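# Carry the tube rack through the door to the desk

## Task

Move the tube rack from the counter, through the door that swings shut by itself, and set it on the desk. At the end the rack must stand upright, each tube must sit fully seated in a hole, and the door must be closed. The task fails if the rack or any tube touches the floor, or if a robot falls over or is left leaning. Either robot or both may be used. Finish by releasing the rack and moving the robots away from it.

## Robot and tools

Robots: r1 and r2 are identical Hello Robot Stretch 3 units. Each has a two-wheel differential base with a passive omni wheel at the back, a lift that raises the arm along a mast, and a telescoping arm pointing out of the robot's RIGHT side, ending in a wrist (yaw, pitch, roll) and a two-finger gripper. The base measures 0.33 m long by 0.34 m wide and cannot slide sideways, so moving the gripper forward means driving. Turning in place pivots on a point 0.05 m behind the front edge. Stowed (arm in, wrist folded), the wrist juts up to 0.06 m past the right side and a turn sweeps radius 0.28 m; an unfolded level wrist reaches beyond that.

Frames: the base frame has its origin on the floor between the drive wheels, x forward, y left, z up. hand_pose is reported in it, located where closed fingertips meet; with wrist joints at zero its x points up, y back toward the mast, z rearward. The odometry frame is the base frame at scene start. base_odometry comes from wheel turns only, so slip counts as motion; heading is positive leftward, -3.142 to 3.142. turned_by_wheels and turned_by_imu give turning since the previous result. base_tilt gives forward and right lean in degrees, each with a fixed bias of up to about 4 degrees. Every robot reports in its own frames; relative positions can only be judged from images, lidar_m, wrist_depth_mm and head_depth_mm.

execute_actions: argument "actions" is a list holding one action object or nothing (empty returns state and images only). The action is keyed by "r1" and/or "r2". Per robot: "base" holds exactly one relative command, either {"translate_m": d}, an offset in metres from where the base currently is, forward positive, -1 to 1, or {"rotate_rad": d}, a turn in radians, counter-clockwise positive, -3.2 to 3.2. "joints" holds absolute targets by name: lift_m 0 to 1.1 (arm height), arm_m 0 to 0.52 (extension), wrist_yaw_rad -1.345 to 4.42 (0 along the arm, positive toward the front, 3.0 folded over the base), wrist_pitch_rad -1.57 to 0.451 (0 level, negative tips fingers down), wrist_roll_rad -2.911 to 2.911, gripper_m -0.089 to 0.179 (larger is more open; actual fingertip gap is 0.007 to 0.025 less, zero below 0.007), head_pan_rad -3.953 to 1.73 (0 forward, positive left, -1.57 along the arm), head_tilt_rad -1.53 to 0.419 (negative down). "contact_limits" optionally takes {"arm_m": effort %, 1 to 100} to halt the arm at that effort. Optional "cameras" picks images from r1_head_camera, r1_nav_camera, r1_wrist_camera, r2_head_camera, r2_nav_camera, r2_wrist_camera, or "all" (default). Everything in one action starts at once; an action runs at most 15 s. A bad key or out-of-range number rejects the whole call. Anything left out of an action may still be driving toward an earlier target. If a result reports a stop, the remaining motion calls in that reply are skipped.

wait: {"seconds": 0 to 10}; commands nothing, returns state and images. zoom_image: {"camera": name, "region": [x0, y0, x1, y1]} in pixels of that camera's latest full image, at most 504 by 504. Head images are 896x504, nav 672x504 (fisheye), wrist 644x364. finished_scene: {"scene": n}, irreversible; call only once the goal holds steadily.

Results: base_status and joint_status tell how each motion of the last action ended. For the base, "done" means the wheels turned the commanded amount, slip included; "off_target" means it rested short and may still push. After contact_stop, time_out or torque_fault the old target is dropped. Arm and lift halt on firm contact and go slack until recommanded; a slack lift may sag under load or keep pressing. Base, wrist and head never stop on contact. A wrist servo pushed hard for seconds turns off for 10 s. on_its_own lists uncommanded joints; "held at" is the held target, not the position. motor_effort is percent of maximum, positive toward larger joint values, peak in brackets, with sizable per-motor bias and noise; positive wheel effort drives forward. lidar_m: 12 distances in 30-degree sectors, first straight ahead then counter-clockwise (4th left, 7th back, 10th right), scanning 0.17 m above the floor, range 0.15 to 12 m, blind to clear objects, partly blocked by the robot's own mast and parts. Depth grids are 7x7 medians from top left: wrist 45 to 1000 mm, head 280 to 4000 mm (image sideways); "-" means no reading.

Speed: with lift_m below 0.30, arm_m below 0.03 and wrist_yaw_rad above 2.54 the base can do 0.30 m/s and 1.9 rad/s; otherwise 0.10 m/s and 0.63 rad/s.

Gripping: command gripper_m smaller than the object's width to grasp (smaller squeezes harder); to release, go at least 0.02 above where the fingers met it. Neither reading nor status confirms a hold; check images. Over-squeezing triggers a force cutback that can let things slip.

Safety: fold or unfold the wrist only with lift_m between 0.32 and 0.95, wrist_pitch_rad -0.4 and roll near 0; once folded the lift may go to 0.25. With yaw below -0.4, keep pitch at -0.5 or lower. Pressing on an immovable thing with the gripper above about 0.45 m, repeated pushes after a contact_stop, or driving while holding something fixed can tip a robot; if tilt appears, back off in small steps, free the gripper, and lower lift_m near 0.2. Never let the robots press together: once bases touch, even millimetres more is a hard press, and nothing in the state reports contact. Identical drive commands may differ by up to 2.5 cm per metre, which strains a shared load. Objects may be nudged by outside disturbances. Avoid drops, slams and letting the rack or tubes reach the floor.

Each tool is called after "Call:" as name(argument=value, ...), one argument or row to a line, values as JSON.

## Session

Call:
execute_actions(
  actions=[],
)

Scene clock: 0.00 s.
r1.base_odometry: x=+0.000 y=+0.000 heading=+0.000 (m, m, rad; r1's odometry frame)
r1.turned_by_wheels: +0.000 (rad since the last result)
r1.turned_by_imu: +0.000 (rad since the last result)
r1.base_tilt: forward=-0.6 right=-1.0 (deg)
r1.lidar_m: 1.77 2.32 1.59 1.36 0.95 0.89 0.91 0.85 0.80 0.82 1.07 1.72
r1.head_depth_mm: 1650 1654 1651 1651 1646 1647 1648 / 1727 1735 1740 1738 1735 1728 1738 / 1819 1838 1841 1830 1838 1836 1830 / 1893 1933 1941 1939 1938 1951 1939 / 1989 2064 2073 2075 2072 2062 2031 / 2007 2205 2197 2208 2204 2216 2166 / 2008 2369 2360 2361 2363 2367 2152
r1.base_status: not commanded
r1.joint_positions: lift_m=+0.556 arm_m=+0.003 wrist_yaw_rad=+3.125 wrist_pitch_rad=-0.319 wrist_roll_rad=+0.002 gripper_m=+0.037 head_pan_rad=+0.020 head_tilt_rad=-0.006
r1.joint_status: not commanded
r1.motor_effort: left_wheel=+0 right_wheel=+0 lift_m=+27 arm_m=-1 wrist_yaw_rad=+0 wrist_pitch_rad=+5 wrist_roll_rad=+0 gripper_m=+0 head_pan_rad=-1 head_tilt_rad=+1 (%)
r1.hand_pose: x=-0.0173 y=+0.0881 z=+0.5913 quat_wxyz=(+0.119, +0.699, +0.106, +0.697) (m; r1's base frame)
r1.wrist_depth_mm: 740 898 - - - - - / 751 928 - - - - - / 764 955 - - - - - / 785 - - - - - - / 798 - - - - - - / 822 932 - 929 927 898 893 / 764 800 - 777 772 740 754
r2.base_odometry: x=+0.000 y=+0.000 heading=+0.000 (m, m, rad; r2's odometry frame)
r2.turned_by_wheels: +0.000 (rad since the last result)
r2.turned_by_imu: +0.000 (rad since the last result)
r2.base_tilt: forward=+1.0 right=+2.3 (deg)
r2.lidar_m: 2.03 1.99 1.00 0.76 0.76 0.79 0.65 0.64 0.68 0.97 1.50 2.54
r2.head_depth_mm: 1771 2522 2629 2641 2677 2690 2127 / 1775 2417 2445 2449 2470 2494 2102 / 1803 2282 2318 2335 2328 2369 2105 / 1817 2163 2176 2181 2201 2223 2079 / 1831 2046 2047 2065 2082 2085 2047 / 1846 1935 1939 1960 1967 1986 1957 / 1803 1842 1854 1845 1875 1879 1860
r2.base_status: not commanded
r2.joint_positions: lift_m=+0.408 arm_m=+0.003 wrist_yaw_rad=+3.026 wrist_pitch_rad=-0.323 wrist_roll_rad=+0.006 gripper_m=+0.037 head_pan_rad=+0.008 head_tilt_rad=-0.012
r2.joint_status: not commanded
r2.motor_effort: left_wheel=-1 right_wheel=+0 lift_m=+33 arm_m=+0 wrist_yaw_rad=+0 wrist_pitch_rad=+5 wrist_roll_rad=+0 gripper_m=+0 head_pan_rad=-1 head_tilt_rad=+2 (%)
r2.hand_pose: x=+0.0058 y=+0.0861 z=+0.4423 quat_wxyz=(+0.154, +0.705, +0.073, +0.688) (m; r2's base frame)
r2.wrist_depth_mm: 552 - 724 804 939 - - / 583 623 768 878 - - - / 606 654 820 908 - - - / 650 700 891 - - - - / 687 804 937 968 917 951 938 / 747 742 - 746 767 731 742 / 624 620 - 628 595 607 624
pictures: r1_head_camera (sideways: a quarter turn clockwise sets it upright), r1_nav_camera (sideways: a quarter turn counterclockwise sets it upright), r1_wrist_camera, r2_head_camera (sideways: a quarter turn clockwise sets it upright), r2_nav_camera (sideways: a quarter turn counterclockwise sets it upright), r2_wrist_camera
Images, in order (width x height): r1_head_camera 896x504, r1_nav_camera 672x504, r1_wrist_camera 644x364, r2_head_camera 896x504, r2_nav_camera 672x504, r2_wrist_camera 644x364.

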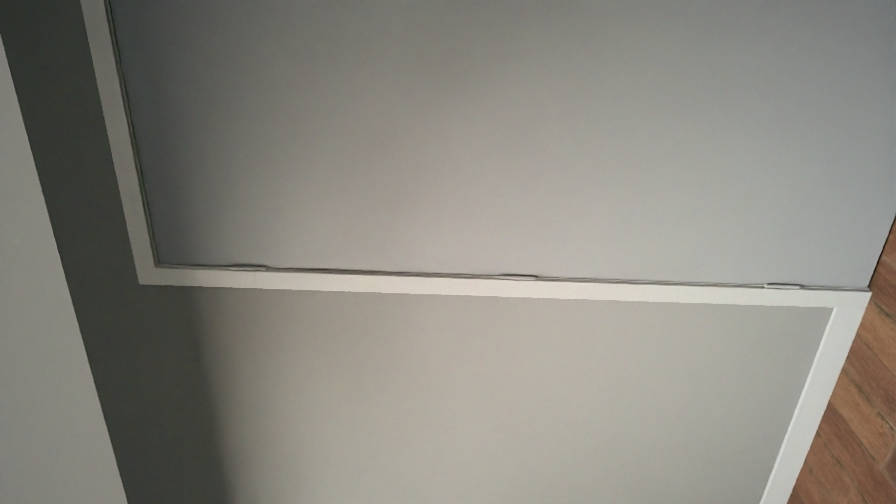

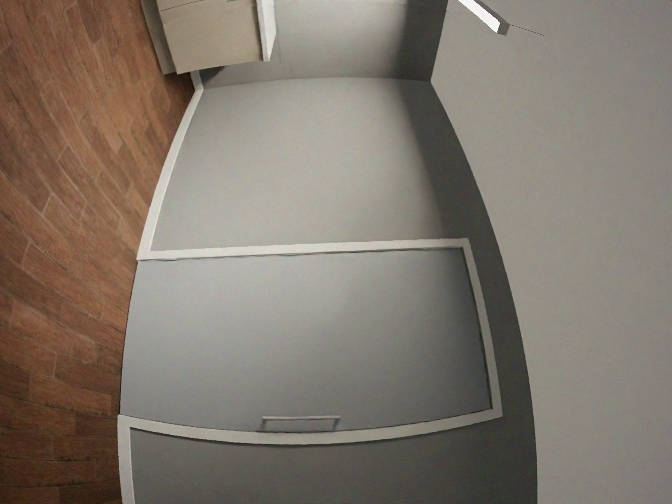

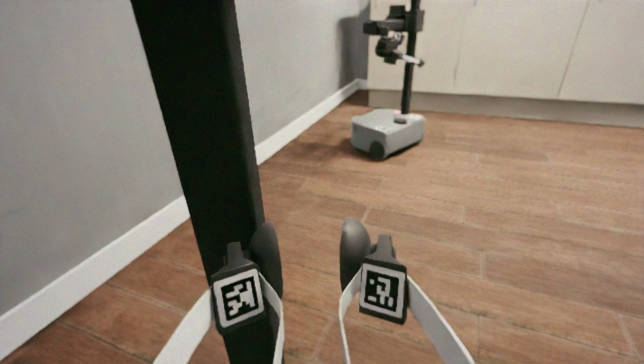

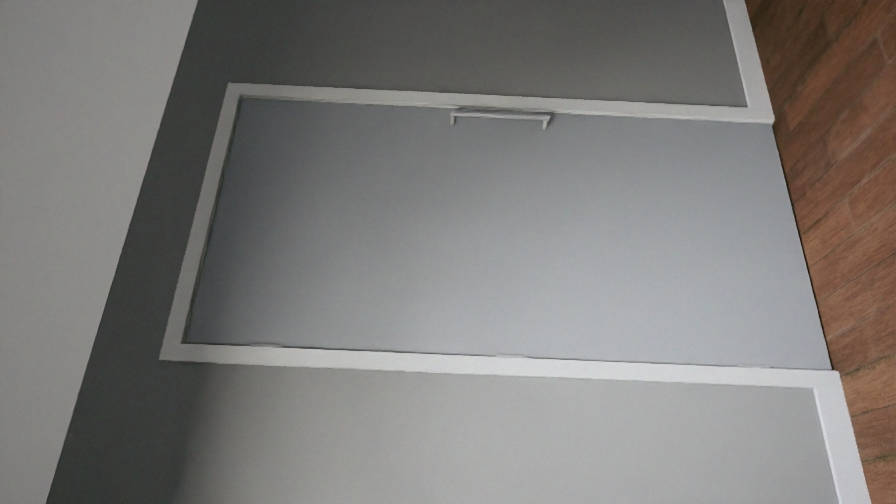

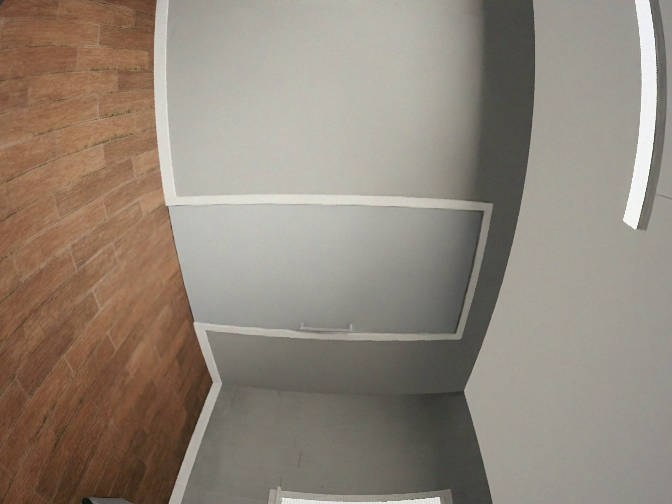

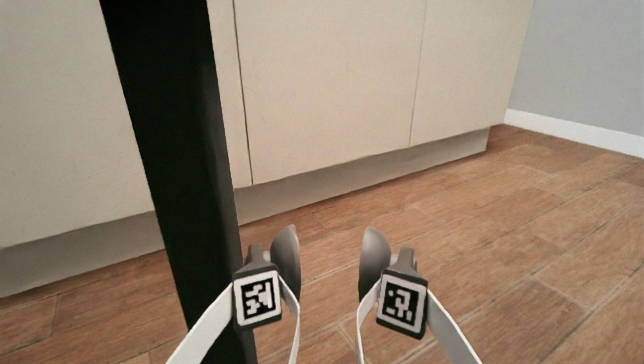

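Call:
execute_actions(
  actions=[
    {"r2":{"joints":{"head_pan_rad":1.5,"head_tilt_rad":-0.3}},"r1":{"joints":{"head_pan_rad":-0.6,"head_tilt_rad":-0.1}}},
  ],
  cameras=["r2_head_camera","r2_nav_camera","r1_head_camera","r1_nav_camera"],
)

Scene clock: 121.27 s.
r1.base_odometry: x=+0.000 y=+0.000 heading=+0.000 (m, m, rad; r1's odometry frame)
r1.turned_by_wheels: +0.000 (rad since the last result)
r1.turned_by_imu: +0.001 (rad since the last result)
r1.base_tilt: forward=-0.6 right=-1.1 (deg)
r1.lidar_m: 1.77 2.32 1.59 1.37 0.95 0.89 0.91 0.85 0.80 0.82 1.07 1.72
r1.head_depth_mm: 1689 1718 1738 1785 1766 1758 1718 / 1668 1706 1753 1786 1827 1870 1887 / 1654 1684 1712 1763 1802 1841 1865 / 1630 1657 1694 1743 1782 1812 1850 / 1597 1628 1662 1705 1738 1786 1807 / 1579 1614 1655 1691 1719 1758 1806 / 1569 1589 1629 1669 1707 1740 1765
r1.base_status: not commanded
r1.joint_positions: lift_m=+0.556 arm_m=+0.003 wrist_yaw_rad=+3.125 wrist_pitch_rad=-0.319 wrist_roll_rad=+0.002 gripper_m=+0.037 head_pan_rad=-0.593 head_tilt_rad=-0.098
r1.joint_status: all done
r1.motor_effort: left_wheel=+0(0) right_wheel=+1(0) lift_m=+27(27) arm_m=-1(1) wrist_yaw_rad=+0(0) wrist_pitch_rad=+4(4) wrist_roll_rad=+0(0) gripper_m=+1(0) head_pan_rad=-4(42) head_tilt_rad=-1(10) (%)
r1.hand_pose: x=-0.0173 y=+0.0881 z=+0.5913 quat_wxyz=(+0.119, +0.699, +0.106, +0.697) (m; r1's base frame)
r1.wrist_depth_mm: 748 888 - - - - - / 762 924 - - - - - / 762 971 - - - - - / 781 - - - - - - / 796 - - - - - - / 823 927 - 908 909 895 894 / 770 785 - 773 778 761 760
r2.base_odometry: x=+0.000 y=+0.000 heading=+0.000 (m, m, rad; r2's odometry frame)
r2.turned_by_wheels: +0.000 (rad since the last result)
r2.turned_by_imu: +0.001 (rad since the last result)
r2.base_tilt: forward=+1.0 right=+2.3 (deg)
r2.lidar_m: 2.03 1.98 1.00 0.76 0.75 0.79 0.65 0.64 0.68 0.98 1.50 2.54
r2.head_depth_mm: 1653 1776 1932 1451 1227 1357 1455 / 1535 1643 1765 1281 1110 1222 1361 / 1435 1540 1636 1276 1009 1102 1208 / 1350 1435 1524 1380 940 1009 1100 / 1269 1347 1433 1348 883 930 1005 / 1206 1275 1338 1332 842 863 928 / 1139 1199 1267 1288 792 803 861
r2.base_status: not commanded
r2.joint_positions: lift_m=+0.408 arm_m=+0.003 wrist_yaw_rad=+3.026 wrist_pitch_rad=-0.323 wrist_roll_rad=+0.006 gripper_m=+0.037 head_pan_rad=+1.493 head_tilt_rad=-0.296
r2.joint_status: all done
r2.motor_effort: left_wheel=+0(0) right_wheel=+0(0) lift_m=+33(33) arm_m=+0(0) wrist_yaw_rad=+1(1) wrist_pitch_rad=+5(5) wrist_roll_rad=+0(1) gripper_m=+0(0) head_pan_rad=+4(60) head_tilt_rad=-3(31) (%)
r2.hand_pose: x=+0.0058 y=+0.0861 z=+0.4423 quat_wxyz=(+0.154, +0.705, +0.073, +0.688) (m; r2's base frame)
r2.wrist_depth_mm: 553 - 724 803 965 - - / 575 624 770 844 - - - / 604 651 791 903 - - - / 641 702 853 - - - - / 699 813 946 915 928 903 922 / 709 744 - 745 748 737 740 / 608 629 - 622 595 620 621
pictures: r1_head_camera (sideways: a quarter turn clockwise sets it upright), r1_nav_camera (sideways: a quarter turn counterclockwise sets it upright), r2_head_camera (sideways: a quarter turn clockwise sets it upright), r2_nav_camera (sideways: a quarter turn counterclockwise sets it upright)
Images, in order (width x height): r1_head_camera 896x504, r1_nav_camera 672x504, r2_head_camera 896x504, r2_nav_camera 672x504.

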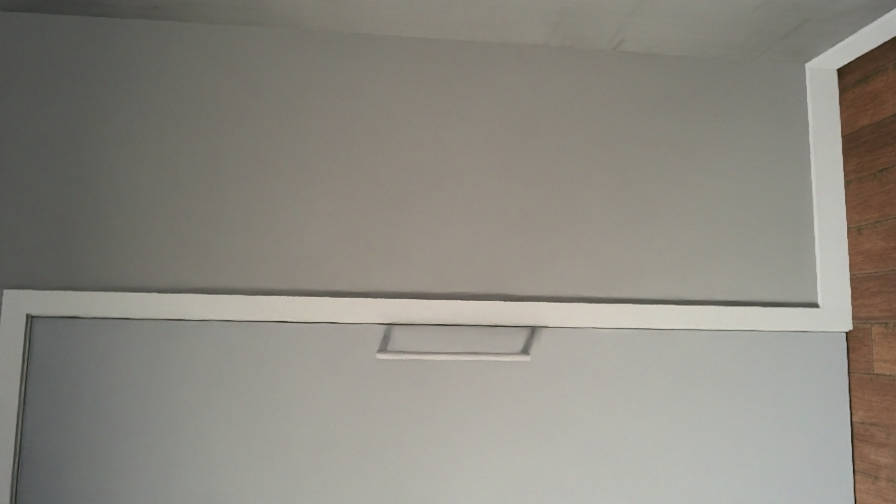

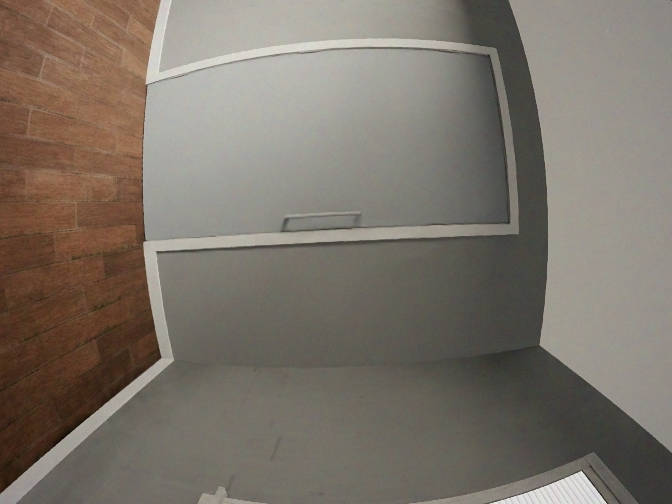

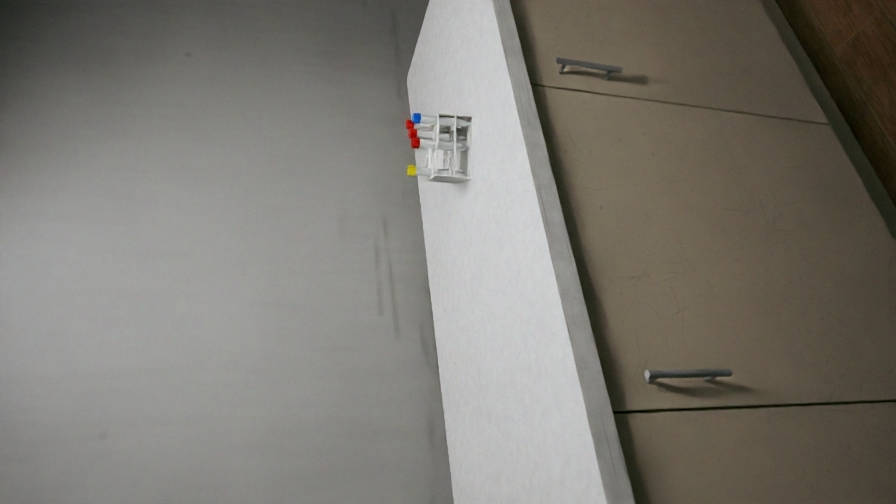

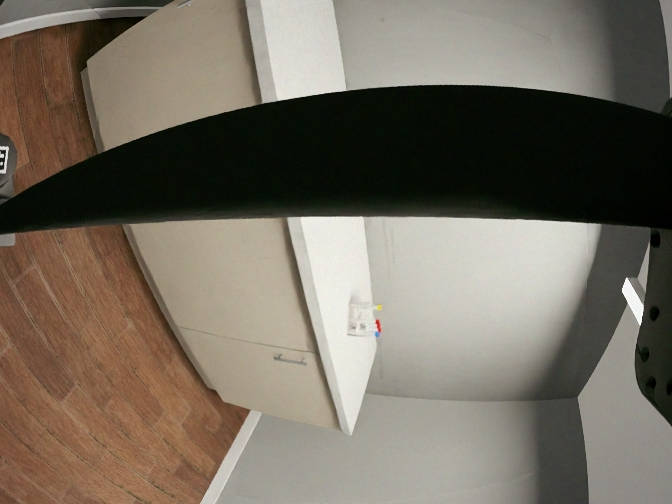

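Call:
execute_actions(
  actions=[],
)

Scene clock: 158.47 s.
r1.base_odometry: x=+0.000 y=+0.000 heading=+0.000 (m, m, rad; r1's odometry frame)
r1.turned_by_wheels: +0.000 (rad since the last result)
r1.turned_by_imu: +0.001 (rad since the last result)
r1.base_tilt: forward=-0.6 right=-1.1 (deg)
r1.lidar_m: 1.78 2.32 1.59 1.37 0.95 0.89 0.91 0.85 0.80 0.82 1.07 1.72
r1.head_depth_mm: 1683 1720 1741 1788 1776 1760 1719 / 1663 1703 1749 1787 1823 1875 1896 / 1649 1675 1720 1759 1797 1843 1866 / 1620 1661 1699 1729 1781 1817 1836 / 1597 1631 1667 1703 1752 1785 1809 / 1581 1614 1648 1691 1729 1765 1799 / 1567 1599 1632 1663 1698 1737 1765
r1.base_status: not commanded
r1.joint_positions: lift_m=+0.556 arm_m=+0.003 wrist_yaw_rad=+3.125 wrist_pitch_rad=-0.319 wrist_roll_rad=+0.002 gripper_m=+0.037 head_pan_rad=-0.593 head_tilt_rad=-0.098
r1.joint_status: all done
r1.motor_effort: left_wheel=+0(0) right_wheel=+0(0) lift_m=+26(27) arm_m=-1(1) wrist_yaw_rad=+0(0) wrist_pitch_rad=+5(4) wrist_roll_rad=+0(0) gripper_m=+0(0) head_pan_rad=-3(42) head_tilt_rad=-1(10) (%)
r1.hand_pose: x=-0.0173 y=+0.0881 z=+0.5913 quat_wxyz=(+0.119, +0.699, +0.106, +0.697) (m; r1's base frame)
r1.wrist_depth_mm: 734 858 - - - - - / 751 906 - - - - - / 760 964 - - - - - / 786 - - - - - - / 794 - - - - - - / 818 960 - 899 923 902 867 / 775 787 - 768 768 760 743
r2.base_odometry: x=+0.000 y=+0.000 heading=+0.000 (m, m, rad; r2's odometry frame)
r2.turned_by_wheels: +0.000 (rad since the last result)
r2.turned_by_imu: +0.000 (rad since the last result)
r2.base_tilt: forward=+1.0 right=+2.3 (deg)
r2.lidar_m: 2.03 1.99 1.00 0.76 0.75 0.79 0.66 0.64 0.68 0.97 1.50 2.55
r2.head_depth_mm: 1642 1768 1920 1452 1229 1362 1446 / 1526 1648 1772 1274 1110 1219 1356 / 1438 1532 1634 1270 1006 1105 1218 / 1348 1428 1522 1376 940 1012 1100 / 1271 1348 1432 1357 882 933 1008 / 1200 1266 1337 1327 839 862 924 / 1136 1208 1266 1288 793 804 859
r2.base_status: not commanded
r2.joint_positions: lift_m=+0.408 arm_m=+0.003 wrist_yaw_rad=+3.026 wrist_pitch_rad=-0.323 wrist_roll_rad=+0.006 gripper_m=+0.037 head_pan_rad=+1.493 head_tilt_rad=-0.296
r2.joint_status: all done
r2.motor_effort: left_wheel=+0(0) right_wheel=+0(0) lift_m=+33(33) arm_m=+0(0) wrist_yaw_rad=+2(1) wrist_pitch_rad=+5(5) wrist_roll_rad=+0(1) gripper_m=-1(0) head_pan_rad=+5(60) head_tilt_rad=-3(31) (%)
r2.hand_pose: x=+0.0058 y=+0.0861 z=+0.4423 quat_wxyz=(+0.154, +0.705, +0.073, +0.688) (m; r2's base frame)
r2.wrist_depth_mm: 554 - 711 808 949 - - / 577 619 763 847 - - - / 607 646 797 902 - - - / 642 697 868 - - - - / 700 819 968 957 896 947 910 / 709 737 - 721 758 732 742 / 624 630 - 646 613 625 617
pictures: r1_head_camera (sideways: a quarter turn clockwise sets it upright), r1_nav_camera (sideways: a quarter turn counterclockwise sets it upright), r1_wrist_camera, r2_head_camera (sideways: a quarter turn clockwise sets it upright), r2_nav_camera (sideways: a quarter turn counterclockwise sets it upright), r2_wrist_camera
Images, in order (width x height): r1_head_camera 896x504, r1_nav_camera 672x504, r1_wrist_camera 644x364, r2_head_camera 896x504, r2_nav_camera 672x504, r2_wrist_camera 644x364.

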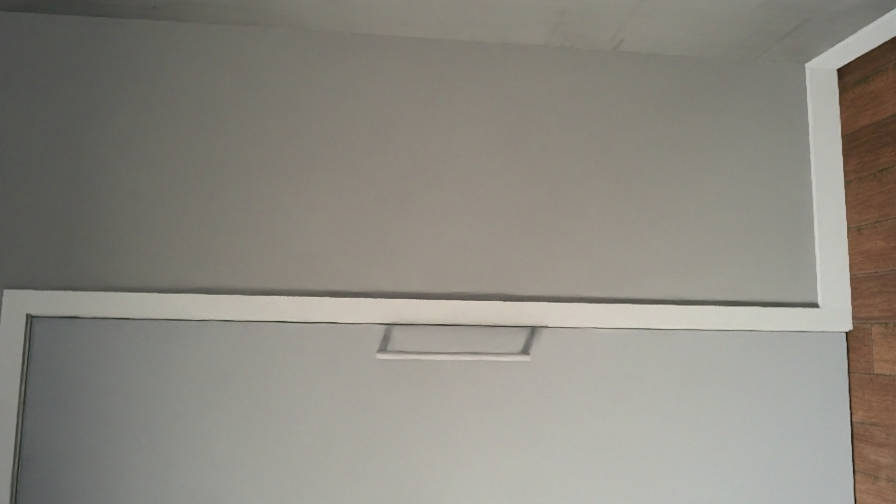

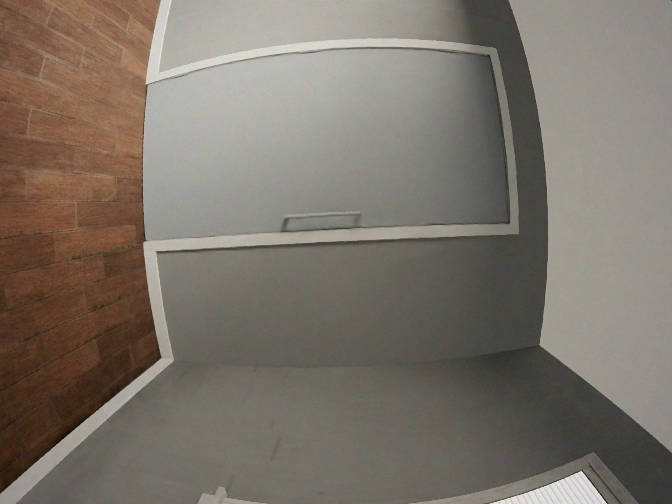

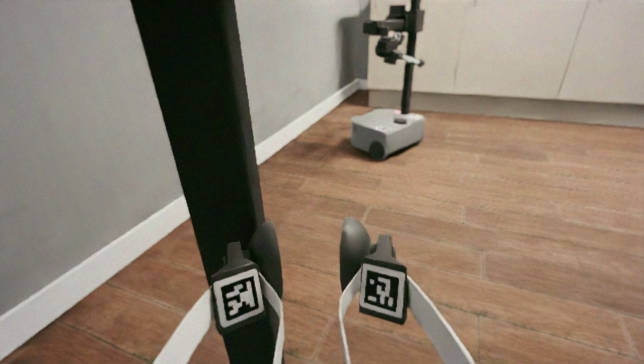

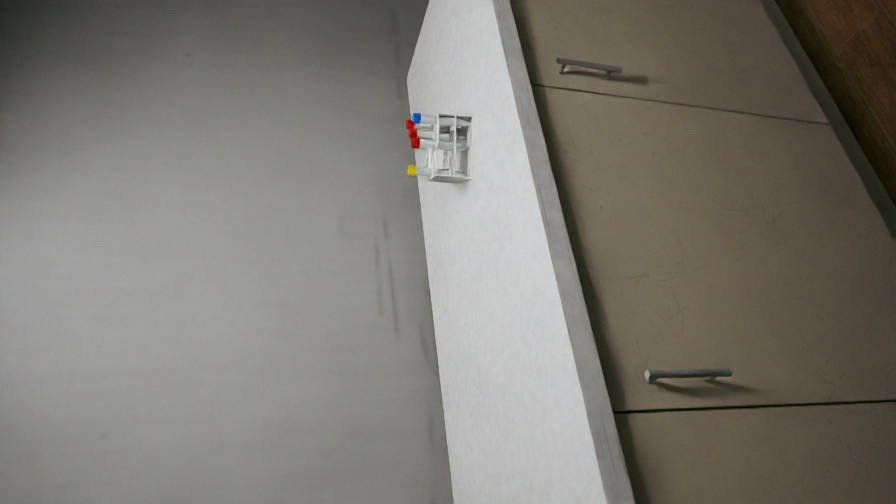

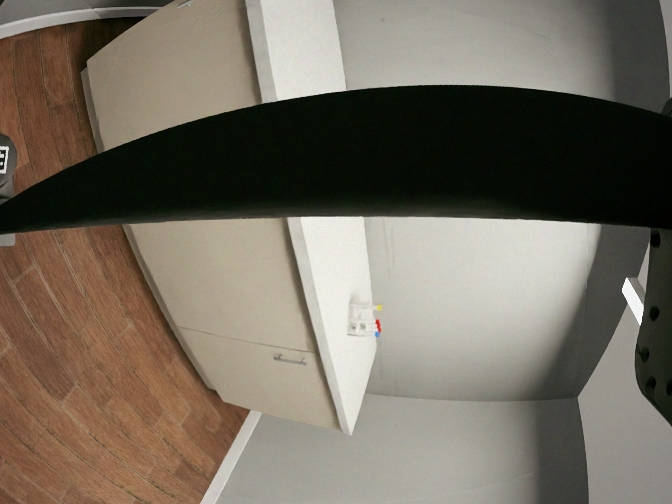

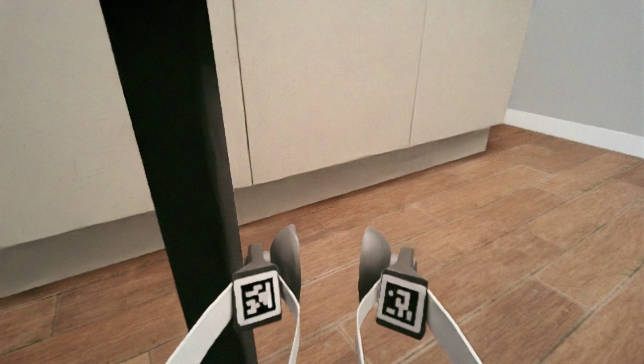

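Call:
zoom_image(
  camera="r2_head_camera",
  region=[340, 60, 560, 240],
)

Region (340, 60, 560, 240) of r2_head_camera's 896x504 image, scaled by 2.291, with more detail than that image has; it fills the top 412 rows of this view, and the rest is white.

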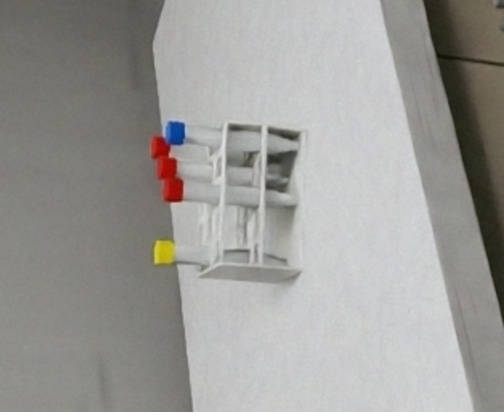

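Call:
execute_actions(
  actions=[
    {"r1": {"base": {"rotate_rad": -0.229}, "joints": {"lift_m": 0.28}}, "r2": {"base": {"rotate_rad": -2.353}, "joints": {"lift_m": 0.28}}},
  ],
  cameras=[],
)

Scene clock: 277.87 s.
r1.base_odometry: x=+0.000 y=+0.000 heading=-0.229 (m, m, rad; r1's odometry frame)
r1.turned_by_wheels: -0.229 (rad since the last result)
r1.turned_by_imu: -0.226 (rad since the last result)
r1.base_tilt: forward=-0.6 right=-1.1 (deg)
r1.lidar_m: 1.72 1.97 2.35 1.48 1.06 0.89 0.89 0.95 0.81 0.80 0.91 1.52
r1.head_depth_mm: 1193 1205 1205 1210 1214 1212 1211 / 1417 1432 1437 1446 1447 1449 1448 / 1752 1765 1773 1777 1783 1787 1766 / 1708 1753 1798 1835 1885 1929 1926 / 1654 1680 1727 1767 1802 1842 1841 / 1596 1633 1666 1703 1738 1774 1790 / 1527 1560 1598 1628 1667 1706 1742
r1.base_status: done
r1.joint_positions: lift_m=+0.280 arm_m=+0.003 wrist_yaw_rad=+3.125 wrist_pitch_rad=-0.319 wrist_roll_rad=+0.002 gripper_m=+0.037 head_pan_rad=-0.593 head_tilt_rad=-0.099
r1.joint_status: all done
r1.motor_effort: left_wheel=+3(7) right_wheel=-2(6) lift_m=+19(19) arm_m=-1(1) wrist_yaw_rad=+0(0) wrist_pitch_rad=+4(5) wrist_roll_rad=+0(0) gripper_m=+0(1) head_pan_rad=-4(4) head_tilt_rad=-1(1) (%)
r1.hand_pose: x=-0.0173 y=+0.0880 z=+0.3158 quat_wxyz=(+0.119, +0.699, +0.107, +0.697) (m; r1's base frame)
r1.wrist_depth_mm: 850 - - - - - - / 872 - - - - - - / 862 - - - - - - / 834 908 - 878 857 849 830 / 720 684 - 683 672 660 644 / 572 565 - 547 555 541 537 / 475 488 - - 461 456 451
r2.base_odometry: x=+0.000 y=+0.000 heading=-2.353 (m, m, rad; r2's odometry frame)
r2.turned_by_wheels: -2.353 (rad since the last result)
r2.turned_by_imu: -2.327 (rad since the last result)
r2.base_tilt: forward=+1.0 right=+2.3 (deg)
r2.lidar_m: 0.64 0.77 1.47 1.47 2.22 1.99 1.35 0.83 0.75 0.75 0.72 0.64
r2.head_depth_mm: 1989 2092 2205 2344 2439 1946 1491 / 2034 2137 2274 2419 2489 1917 1488 / 2109 2192 2260 2430 1788 1708 1476 / 2157 2270 2414 2585 2642 1824 1468 / 2219 2344 2504 2628 2664 1885 1462 / 2294 2420 2563 2735 2627 1866 1457 / 2361 2507 2629 2815 2620 1855 1439
r2.base_status: done
r2.joint_positions: lift_m=+0.280 arm_m=+0.003 wrist_yaw_rad=+3.026 wrist_pitch_rad=-0.324 wrist_roll_rad=+0.006 gripper_m=+0.037 head_pan_rad=+1.493 head_tilt_rad=-0.297
r2.joint_status: all done
r2.motor_effort: left_wheel=+3(10) right_wheel=-3(10) lift_m=+25(27) arm_m=+0(1) wrist_yaw_rad=+1(1) wrist_pitch_rad=+5(5) wrist_roll_rad=+0(0) gripper_m=+0(1) head_pan_rad=+5(4) head_tilt_rad=-2(3) (%)
r2.hand_pose: x=+0.0058 y=+0.0860 z=+0.3146 quat_wxyz=(+0.155, +0.705, +0.073, +0.688) (m; r2's base frame)
r2.wrist_depth_mm: - - - - - - - / - - - - - - - / - - - - - - - / 908 953 932 940 953 948 887 / 728 724 725 720 706 708 717 / 575 569 - 574 589 571 564 / 473 483 - 499 457 477 475
pictures: none
No camera images: the call's "cameras" was empty. Leave "cameras" out to get every camera's image.

Call:
execute_actions(
  actions=[
    {"r1": {"base": {"translate_m": 1.0}}, "r2": {"base": {"translate_m": -1.0}, "joints": {"head_pan_rad": -1.3, "head_tilt_rad": -0.4}}},
  ],
  cameras=["r2_head_camera", "r1_head_camera"],
)

Scene clock: 288.07 s.
r1.base_odometry: x=+0.974 y=-0.227 heading=-0.229 (m, m, rad; r1's odometry frame)
r1.turned_by_wheels: +0.000 (rad since the last result)
r1.turned_by_imu: +0.007 (rad since the last result)
r1.base_tilt: forward=-0.6 right=-1.1 (deg)
r1.lidar_m: 0.76 0.86 1.45 1.58 2.20 1.87 1.87 1.22 1.03 1.03 0.89 0.76
r1.head_depth_mm: 806 828 850 874 899 926 955 / 775 792 814 834 859 883 908 / 743 762 780 801 821 845 867 / 710 725 742 761 776 794 816 / 691 707 723 736 754 774 794 / 667 680 696 714 728 747 763 / 645 658 672 687 702 717 734
r1.base_status: done
r1.joint_positions: lift_m=+0.280 arm_m=+0.003 wrist_yaw_rad=+3.125 wrist_pitch_rad=-0.319 wrist_roll_rad=+0.002 gripper_m=+0.037 head_pan_rad=-0.593 head_tilt_rad=-0.099
r1.joint_status: not commanded
r1.motor_effort: left_wheel=+2(15) right_wheel=-1(4) lift_m=+19(20) arm_m=+0(0) wrist_yaw_rad=+0(0) wrist_pitch_rad=+5(5) wrist_roll_rad=+0(0) gripper_m=+0(1) head_pan_rad=-4(4) head_tilt_rad=-1(1) (%)
r1.hand_pose: x=-0.0173 y=+0.0880 z=+0.3158 quat_wxyz=(+0.119, +0.699, +0.107, +0.697) (m; r1's base frame)
r1.wrist_depth_mm: - - - - - - - / - - - - - - - / - - - - - - - / 928 916 - 871 856 859 823 / 703 689 - 682 666 655 654 / 571 574 - 549 556 537 527 / 479 487 - - 459 460 451
r2.base_odometry: x=+0.705 y=+0.710 heading=-2.353 (m, m, rad; r2's odometry frame)
r2.turned_by_wheels: +0.000 (rad since the last result)
r2.turned_by_imu: -0.005 (rad since the last result)
r2.base_tilt: forward=+1.0 right=+2.3 (deg)
r2.lidar_m: 1.59 1.92 2.73 1.58 1.16 1.04 1.04 0.48 0.42 0.43 0.51 0.96
r2.head_depth_mm: 873 925 977 1008 637 522 491 / 928 984 1050 1059 695 520 542 / 991 1057 1132 1042 691 542 597 / 1060 1135 1221 1033 684 594 668 / 1149 1225 1329 1014 678 673 753 / 1239 1346 1444 1002 707 764 871 / 1352 1470 1585 992 775 881 1028
r2.base_status: done
r2.joint_positions: lift_m=+0.280 arm_m=+0.003 wrist_yaw_rad=+3.026 wrist_pitch_rad=-0.324 wrist_roll_rad=+0.006 gripper_m=+0.037 head_pan_rad=-1.293 head_tilt_rad=-0.395
r2.joint_status: all done
r2.motor_effort: left_wheel=+3(7) right_wheel=-3(13) lift_m=+26(25) arm_m=+0(1) wrist_yaw_rad=+1(0) wrist_pitch_rad=+5(5) wrist_roll_rad=+0(0) gripper_m=+0(0) head_pan_rad=-5(58) head_tilt_rad=-3(21) (%)
r2.hand_pose: x=+0.0058 y=+0.0860 z=+0.3146 quat_wxyz=(+0.155, +0.705, +0.073, +0.688) (m; r2's base frame)
r2.wrist_depth_mm: 937 - - - - - - / 977 - - - - - - / - - - - - - - / 914 931 951 946 965 945 944 / 724 714 739 715 722 714 711 / 572 571 - 580 576 578 574 / 476 476 - 499 458 475 473
pictures: r1_head_camera (sideways: a quarter turn clockwise sets it upright), r2_head_camera (sideways: a quarter turn clockwise sets it upright)
Images, in order (width x height): r1_head_camera 896x504, r2_head_camera 896x504.

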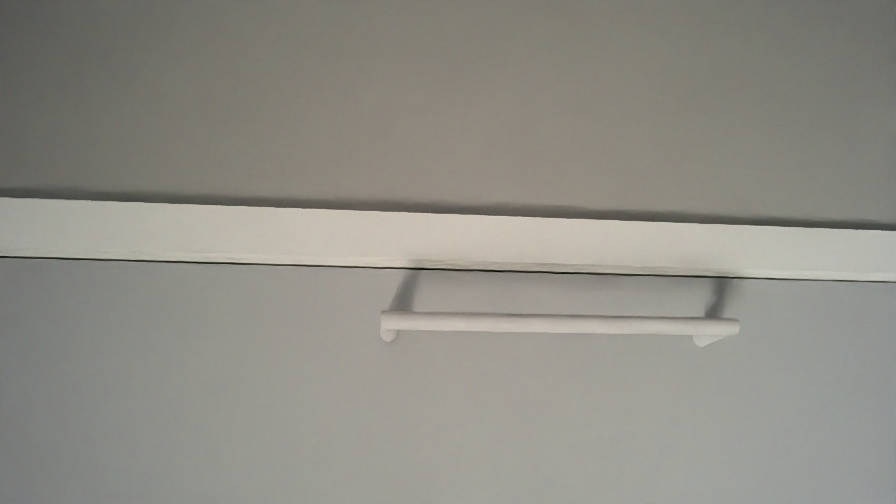

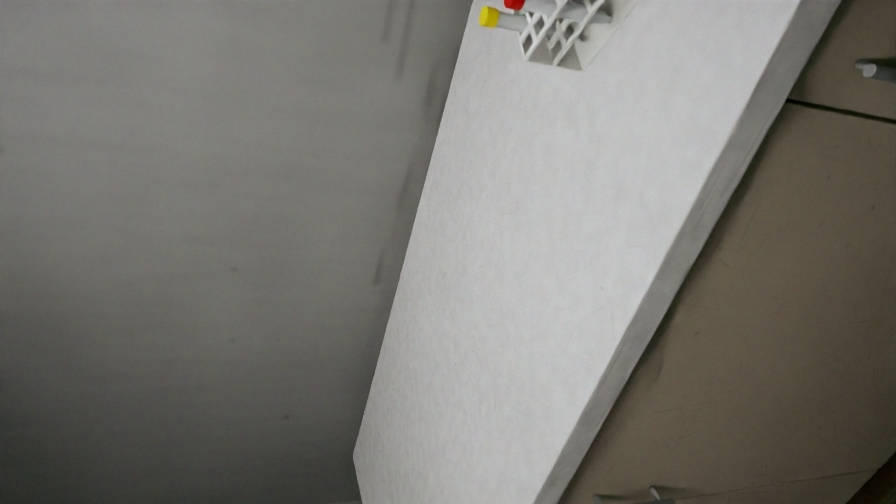

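Call:
execute_actions(
  actions=[
    {"r1": {"base": {"translate_m": 0.244}, "joints": {"lift_m": 0.9, "wrist_pitch_rad": -0.4, "head_pan_rad": 0.0, "head_tilt_rad": -0.3}}, "r2": {"base": {"translate_m": -0.58}, "joints": {"lift_m": 0.92, "wrist_pitch_rad": -0.4, "head_pan_rad": -0.9, "head_tilt_rad": -0.45}}},
  ],
  cameras=["r2_head_camera", "r1_nav_camera"],
)

Scene clock: 321.90 s.
r1.base_odometry: x=+1.212 y=-0.282 heading=-0.229 (m, m, rad; r1's odometry frame)
r1.turned_by_wheels: +0.000 (rad since the last result)
r1.turned_by_imu: +0.003 (rad since the last result)
r1.base_tilt: forward=-0.6 right=-1.2 (deg)
r1.lidar_m: 0.52 0.59 1.00 1.79 2.35 2.11 2.11 1.28 1.09 1.09 0.60 0.52
r1.head_depth_mm: 401 421 444 469 497 529 565 / 410 432 456 482 512 545 585 / 420 443 467 496 527 563 605 / 431 454 481 510 544 583 626 / 441 467 494 526 561 603 651 / 453 479 509 542 580 624 676 / 465 493 524 560 600 647 704
r1.base_status: done
r1.joint_positions: lift_m=+0.900 arm_m=+0.003 wrist_yaw_rad=+3.125 wrist_pitch_rad=-0.412 wrist_roll_rad=+0.002 gripper_m=+0.037 head_pan_rad=-0.007 head_tilt_rad=-0.297
r1.joint_status: all done
r1.motor_effort: left_wheel=+2(13) right_wheel=-1(7) lift_m=+34(35) arm_m=-1(0) wrist_yaw_rad=+0(0) wrist_pitch_rad=+4(2) wrist_roll_rad=+0(0) gripper_m=+0(0) head_pan_rad=+4(41) head_tilt_rad=-1(18) (%)
r1.hand_pose: x=-0.0174 y=+0.0774 z=+0.9137 quat_wxyz=(+0.151, +0.694, +0.139, +0.690) (m; r1's base frame)
r1.wrist_depth_mm: - - - - - - 796 / - - - - - - 790 / - - - - - - 744 / - - - - - - 755 / - - - - - - 733 / - - - - - - 737 / - - - - - - 707
r2.base_odometry: x=+1.113 y=+1.121 heading=-2.353 (m, m, rad; r2's odometry frame)
r2.turned_by_wheels: +0.000 (rad since the last result)
r2.turned_by_imu: -0.002 (rad since the last result)
r2.base_tilt: forward=+1.0 right=+2.4 (deg)
r2.lidar_m: 2.14 2.57 1.69 0.89 0.55 0.49 0.49 0.59 0.86 0.25 0.29 0.54
r2.head_depth_mm: 899 940 988 946 649 493 399 / 1004 1062 1120 936 645 491 397 / 1144 1215 1281 873 640 488 425 / 1329 1426 1457 779 635 502 573 / 1571 1706 1612 906 630 673 778 / 1852 2010 1574 894 777 973 1208 / 1770 1907 1551 1064 1295 1523 1289
r2.base_status: done
r2.joint_positions: lift_m=+0.920 arm_m=+0.003 wrist_yaw_rad=+3.026 wrist_pitch_rad=-0.414 wrist_roll_rad=+0.006 gripper_m=+0.037 head_pan_rad=-0.907 head_tilt_rad=-0.445
r2.joint_status: all done
r2.motor_effort: left_wheel=+2(10) right_wheel=-3(12) lift_m=+40(41) arm_m=+0(1) wrist_yaw_rad=+0(0) wrist_pitch_rad=+5(6) wrist_roll_rad=+0(0) gripper_m=+1(0) head_pan_rad=+4(38) head_tilt_rad=-3(14) (%)
r2.hand_pose: x=+0.0046 y=+0.0758 z=+0.9334 quat_wxyz=(+0.185, +0.701, +0.105, +0.681) (m; r2's base frame)
r2.wrist_depth_mm: 449 - - - - - - / 462 548 - - - - - / 471 567 - - - - - / 476 600 - - - - - / 491 660 - - - - - / 495 670 - - - - - / 510 688 - - - - -
pictures: r1_nav_camera (sideways: a quarter turn counterclockwise sets it upright), r2_head_camera (sideways: a quarter turn clockwise sets it upright)
Images, in order (width x height): r1_nav_camera 672x504, r2_head_camera 896x504.

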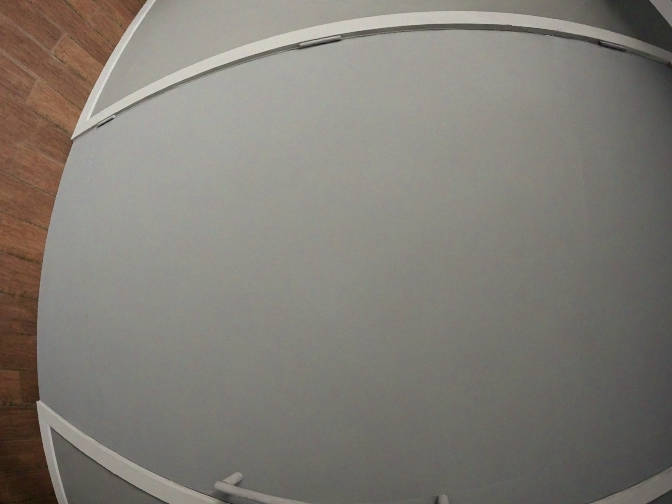

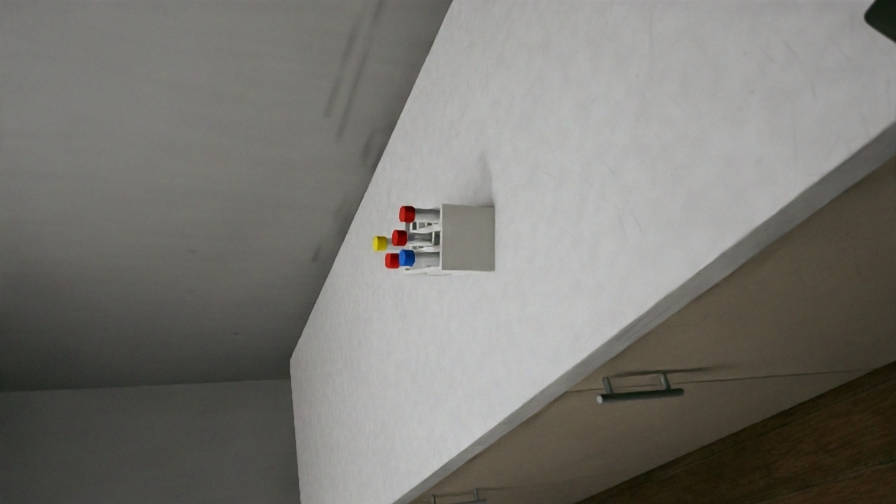

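Call:
zoom_image(
  camera="r2_head_camera",
  region=[340, 150, 560, 330],
)

Region (340, 150, 560, 330) of r2_head_camera's 896x504 image, scaled by 2.291, with more detail than that image has; it fills the top 412 rows of this view, and the rest is white.

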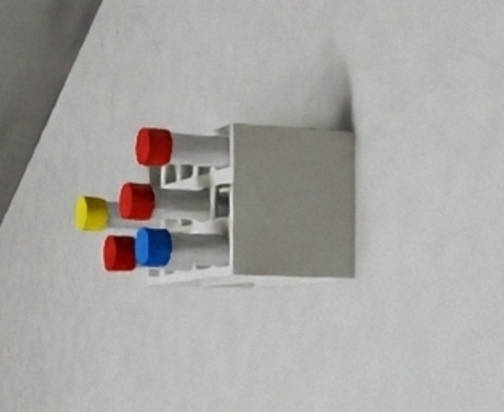

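Call:
execute_actions(
  actions=[
    {"r1": {"base": {"rotate_rad": -0.578}, "joints": {"wrist_yaw_rad": 1.89, "gripper_m": 0.179}}, "r2": {"base": {"translate_m": -0.1}, "joints": {"wrist_yaw_rad": 0.0, "gripper_m": 0.179}}},
  ],
  cameras=["r1_wrist_camera", "r2_wrist_camera"],
)

Scene clock: 418.67 s.
r1.base_odometry: x=+1.212 y=-0.282 heading=-0.807 (m, m, rad; r1's odometry frame)
r1.turned_by_wheels: -0.578 (rad since the last result)
r1.turned_by_imu: -0.572 (rad since the last result)
r1.base_tilt: forward=-0.5 right=-1.0 (deg)
r1.lidar_m: 0.52 0.52 0.58 0.89 1.83 2.29 2.12 2.11 1.33 1.09 1.09 0.62
r1.head_depth_mm: 479 510 550 595 648 705 773 / 476 502 533 569 608 657 717 / 458 483 500 541 575 637 692 / 444 469 497 530 566 609 658 / 429 453 479 510 542 581 627 / 415 438 463 490 522 557 599 / 402 424 447 472 501 534 571
r1.base_status: done
r1.joint_positions: lift_m=+0.900 arm_m=+0.003 wrist_yaw_rad=+1.893 wrist_pitch_rad=-0.412 wrist_roll_rad=+0.002 gripper_m=+0.179 head_pan_rad=-0.007 head_tilt_rad=-0.297
r1.joint_status: all done
r1.motor_effort: left_wheel=+3(8) right_wheel=-2(5) lift_m=+33(34) arm_m=-1(1) wrist_yaw_rad=-5(5) wrist_pitch_rad=+4(4) wrist_roll_rad=+0(0) gripper_m=+1(89) head_pan_rad=+3(4) head_tilt_rad=-1(2) (%)
r1.hand_pose: x=+0.1922 y=-0.0765 z=+0.9137 quat_wxyz=(+0.522, +0.647, -0.287, +0.476) (m; r1's base frame)
r1.wrist_depth_mm: 414 424 424 441 438 459 474 / 450 455 466 470 480 497 511 / 488 503 514 531 536 548 562 / 541 555 565 573 590 612 630 / 598 616 629 650 662 671 709 / 665 698 705 744 765 799 794 / - 792 824 853 897 919 968
r2.base_odometry: x=+1.184 y=+1.192 heading=-2.352 (m, m, rad; r2's odometry frame)
r2.turned_by_wheels: +0.000 (rad since the last result)
r2.turned_by_imu: +0.000 (rad since the last result)
r2.base_tilt: forward=+1.1 right=+2.3 (deg)
r2.lidar_m: 2.24 2.68 1.70 0.72 0.44 0.39 0.40 0.47 0.83 0.31 0.27 0.47
r2.head_depth_mm: 865 907 952 939 650 495 410 / 968 1019 1080 933 645 492 397 / 1094 1165 1239 923 640 488 395 / 1268 1369 1409 862 634 485 457 / 1508 1642 1601 835 630 538 663 / 1859 2026 1576 893 687 830 1031 / 1863 1987 1551 947 1111 1446 1287
r2.base_status: done
r2.joint_positions: lift_m=+0.920 arm_m=+0.003 wrist_yaw_rad=+0.002 wrist_pitch_rad=-0.414 wrist_roll_rad=+0.006 gripper_m=+0.179 head_pan_rad=-0.907 head_tilt_rad=-0.445
r2.joint_status: all done
r2.motor_effort: left_wheel=+3(4) right_wheel=-3(9) lift_m=+40(40) arm_m=-1(0) wrist_yaw_rad=-3(1) wrist_pitch_rad=+4(5) wrist_roll_rad=+0(1) gripper_m=+0(99) head_pan_rad=+4(4) head_tilt_rad=-4(3) (%)
r2.hand_pose: x=-0.0210 y=-0.3727 z=+0.9334 quat_wxyz=(+0.690, +0.146, -0.694, -0.145) (m; r2's base frame)
r2.wrist_depth_mm: 754 665 617 552 504 456 424 / 607 593 605 571 543 497 447 / 377 381 380 403 590 535 490 / 278 281 276 376 626 568 516 / 219 219 229 418 695 630 567 / 188 181 216 469 766 697 602 / - 158 229 521 872 772 -
pictures: r1_wrist_camera, r2_wrist_camera
Images, in order (width x height): r1_wrist_camera 644x364, r2_wrist_camera 644x364.

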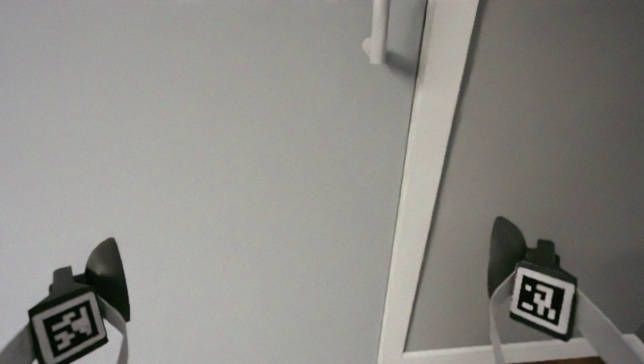

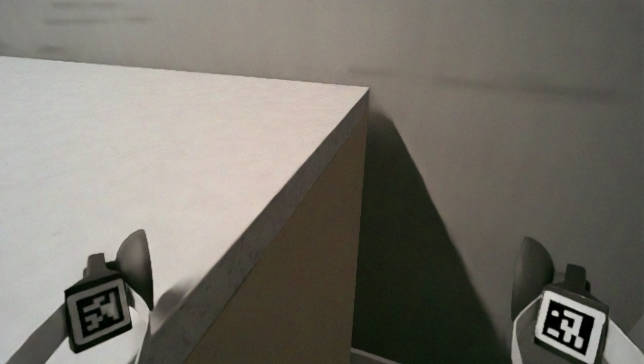

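Call:
execute_actions(
  actions=[
    {"r1": {"joints": {"lift_m": 1.0, "wrist_pitch_rad": 0.0, "arm_m": 0.09}}, "r2": {"base": {"rotate_rad": 0.639}, "joints": {"lift_m": 1.0, "wrist_pitch_rad": -0.32}}},
  ],
  cameras=["r1_wrist_camera", "r2_wrist_camera"],
)

Scene clock: 465.53 s.
r1.base_odometry: x=+1.212 y=-0.282 heading=-0.807 (m, m, rad; r1's odometry frame)
r1.turned_by_wheels: +0.000 (rad since the last result)
r1.turned_by_imu: +0.001 (rad since the last result)
r1.base_tilt: forward=-0.6 right=-1.1 (deg)
r1.lidar_m: 0.52 0.52 0.58 0.89 1.82 2.29 2.12 2.11 1.32 1.09 1.09 0.62
r1.head_depth_mm: 478 511 551 594 648 706 774 / 475 501 534 569 608 656 716 / 460 483 500 537 574 637 694 / 443 470 498 529 567 608 658 / 429 453 480 510 543 582 627 / 416 438 462 491 521 557 598 / 403 424 447 473 501 534 572
r1.base_status: not commanded
r1.joint_positions: lift_m=+1.000 arm_m=+0.090 wrist_yaw_rad=+1.893 wrist_pitch_rad=-0.023 wrist_roll_rad=+0.002 gripper_m=+0.179 head_pan_rad=-0.007 head_tilt_rad=-0.297
r1.joint_status: all done
r1.motor_effort: left_wheel=+3(3) right_wheel=-2(2) lift_m=+33(34) arm_m=+4(4) wrist_yaw_rad=-3(5) wrist_pitch_rad=+8(10) wrist_roll_rad=+0(0) gripper_m=+0(1) head_pan_rad=+4(4) head_tilt_rad=-1(2) (%)
r1.hand_pose: x=+0.2212 y=-0.1538 z=+1.1084 quat_wxyz=(+0.420, +0.579, -0.407, +0.568) (m; r1's base frame)
r1.wrist_depth_mm: 457 466 471 479 479 498 504 / 473 483 488 497 503 509 521 / 487 493 506 511 520 534 540 / 502 510 518 527 536 548 554 / 521 528 542 541 541 559 581 / 526 549 551 557 572 587 594 / - 568 578 589 590 614 626
r2.base_odometry: x=+1.184 y=+1.192 heading=-1.714 (m, m, rad; r2's odometry frame)
r2.turned_by_wheels: +0.639 (rad since the last result)
r2.turned_by_imu: +0.634 (rad since the last result)
r2.base_tilt: forward=+1.0 right=+2.3 (deg)
r2.lidar_m: 2.92 1.69 0.61 0.42 0.39 0.40 0.52 0.83 0.27 0.28 0.62 2.27
r2.head_depth_mm: 1830 1994 1740 944 681 635 614 / 1841 2009 1712 1105 1046 970 918 / 1869 2031 2173 2357 2002 1569 1314 / 1884 2034 2218 2430 2111 1614 1312 / 1895 2040 2248 2434 2105 1613 1303 / 1906 2057 2260 2484 2095 1599 1300 / 1917 2074 2268 2493 2068 1585 1290
r2.base_status: done
r2.joint_positions: lift_m=+1.000 arm_m=+0.003 wrist_yaw_rad=+0.001 wrist_pitch_rad=-0.339 wrist_roll_rad=+0.006 gripper_m=+0.179 head_pan_rad=-0.907 head_tilt_rad=-0.445
r2.joint_status: all done
r2.motor_effort: left_wheel=-4(7) right_wheel=+4(8) lift_m=+40(41) arm_m=-1(1) wrist_yaw_rad=-1(2) wrist_pitch_rad=+6(5) wrist_roll_rad=+0(0) gripper_m=+0(1) head_pan_rad=+4(4) head_tilt_rad=-3(3) (%)
r2.hand_pose: x=-0.0213 y=-0.3814 z=+1.0305 quat_wxyz=(+0.695, +0.119, -0.699, -0.120) (m; r2's base frame)
r2.wrist_depth_mm: - - - - 770 600 491 / - - - - 814 632 504 / - 916 673 691 740 637 520 / - - 505 507 510 502 505 / - - 384 384 388 387 383 / - - 309 313 308 309 309 / - - 273 261 259 259 -
pictures: r1_wrist_camera, r2_wrist_camera
Images, in order (width x height): r1_wrist_camera 644x364, r2_wrist_camera 644x364.

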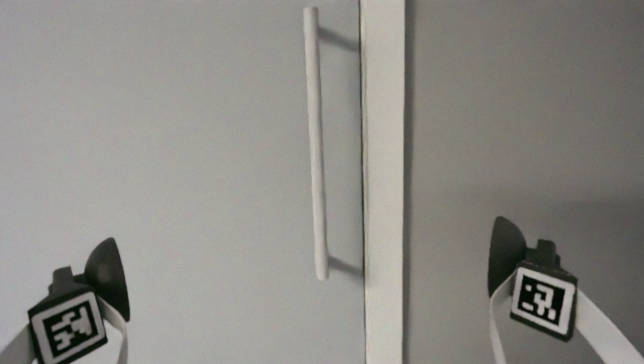

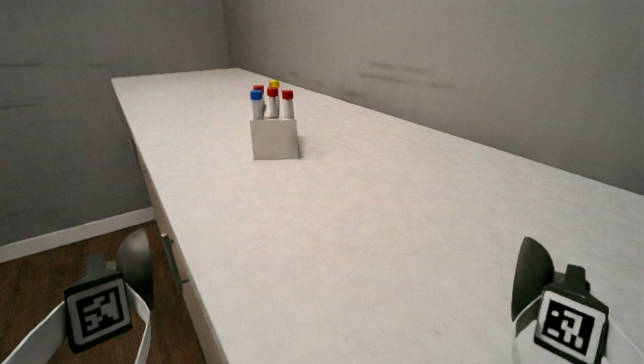

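Call:
zoom_image(
  camera="r2_wrist_camera",
  region=[200, 60, 360, 190],
)

Region (200, 60, 360, 190) of r2_wrist_camera's 644x364 image, scaled by 3.150; it fills the top 410 rows of this view, and the rest is white.

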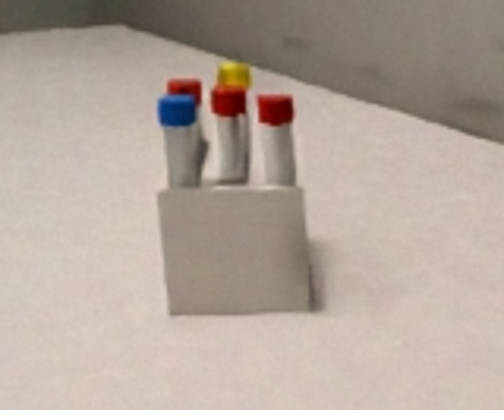

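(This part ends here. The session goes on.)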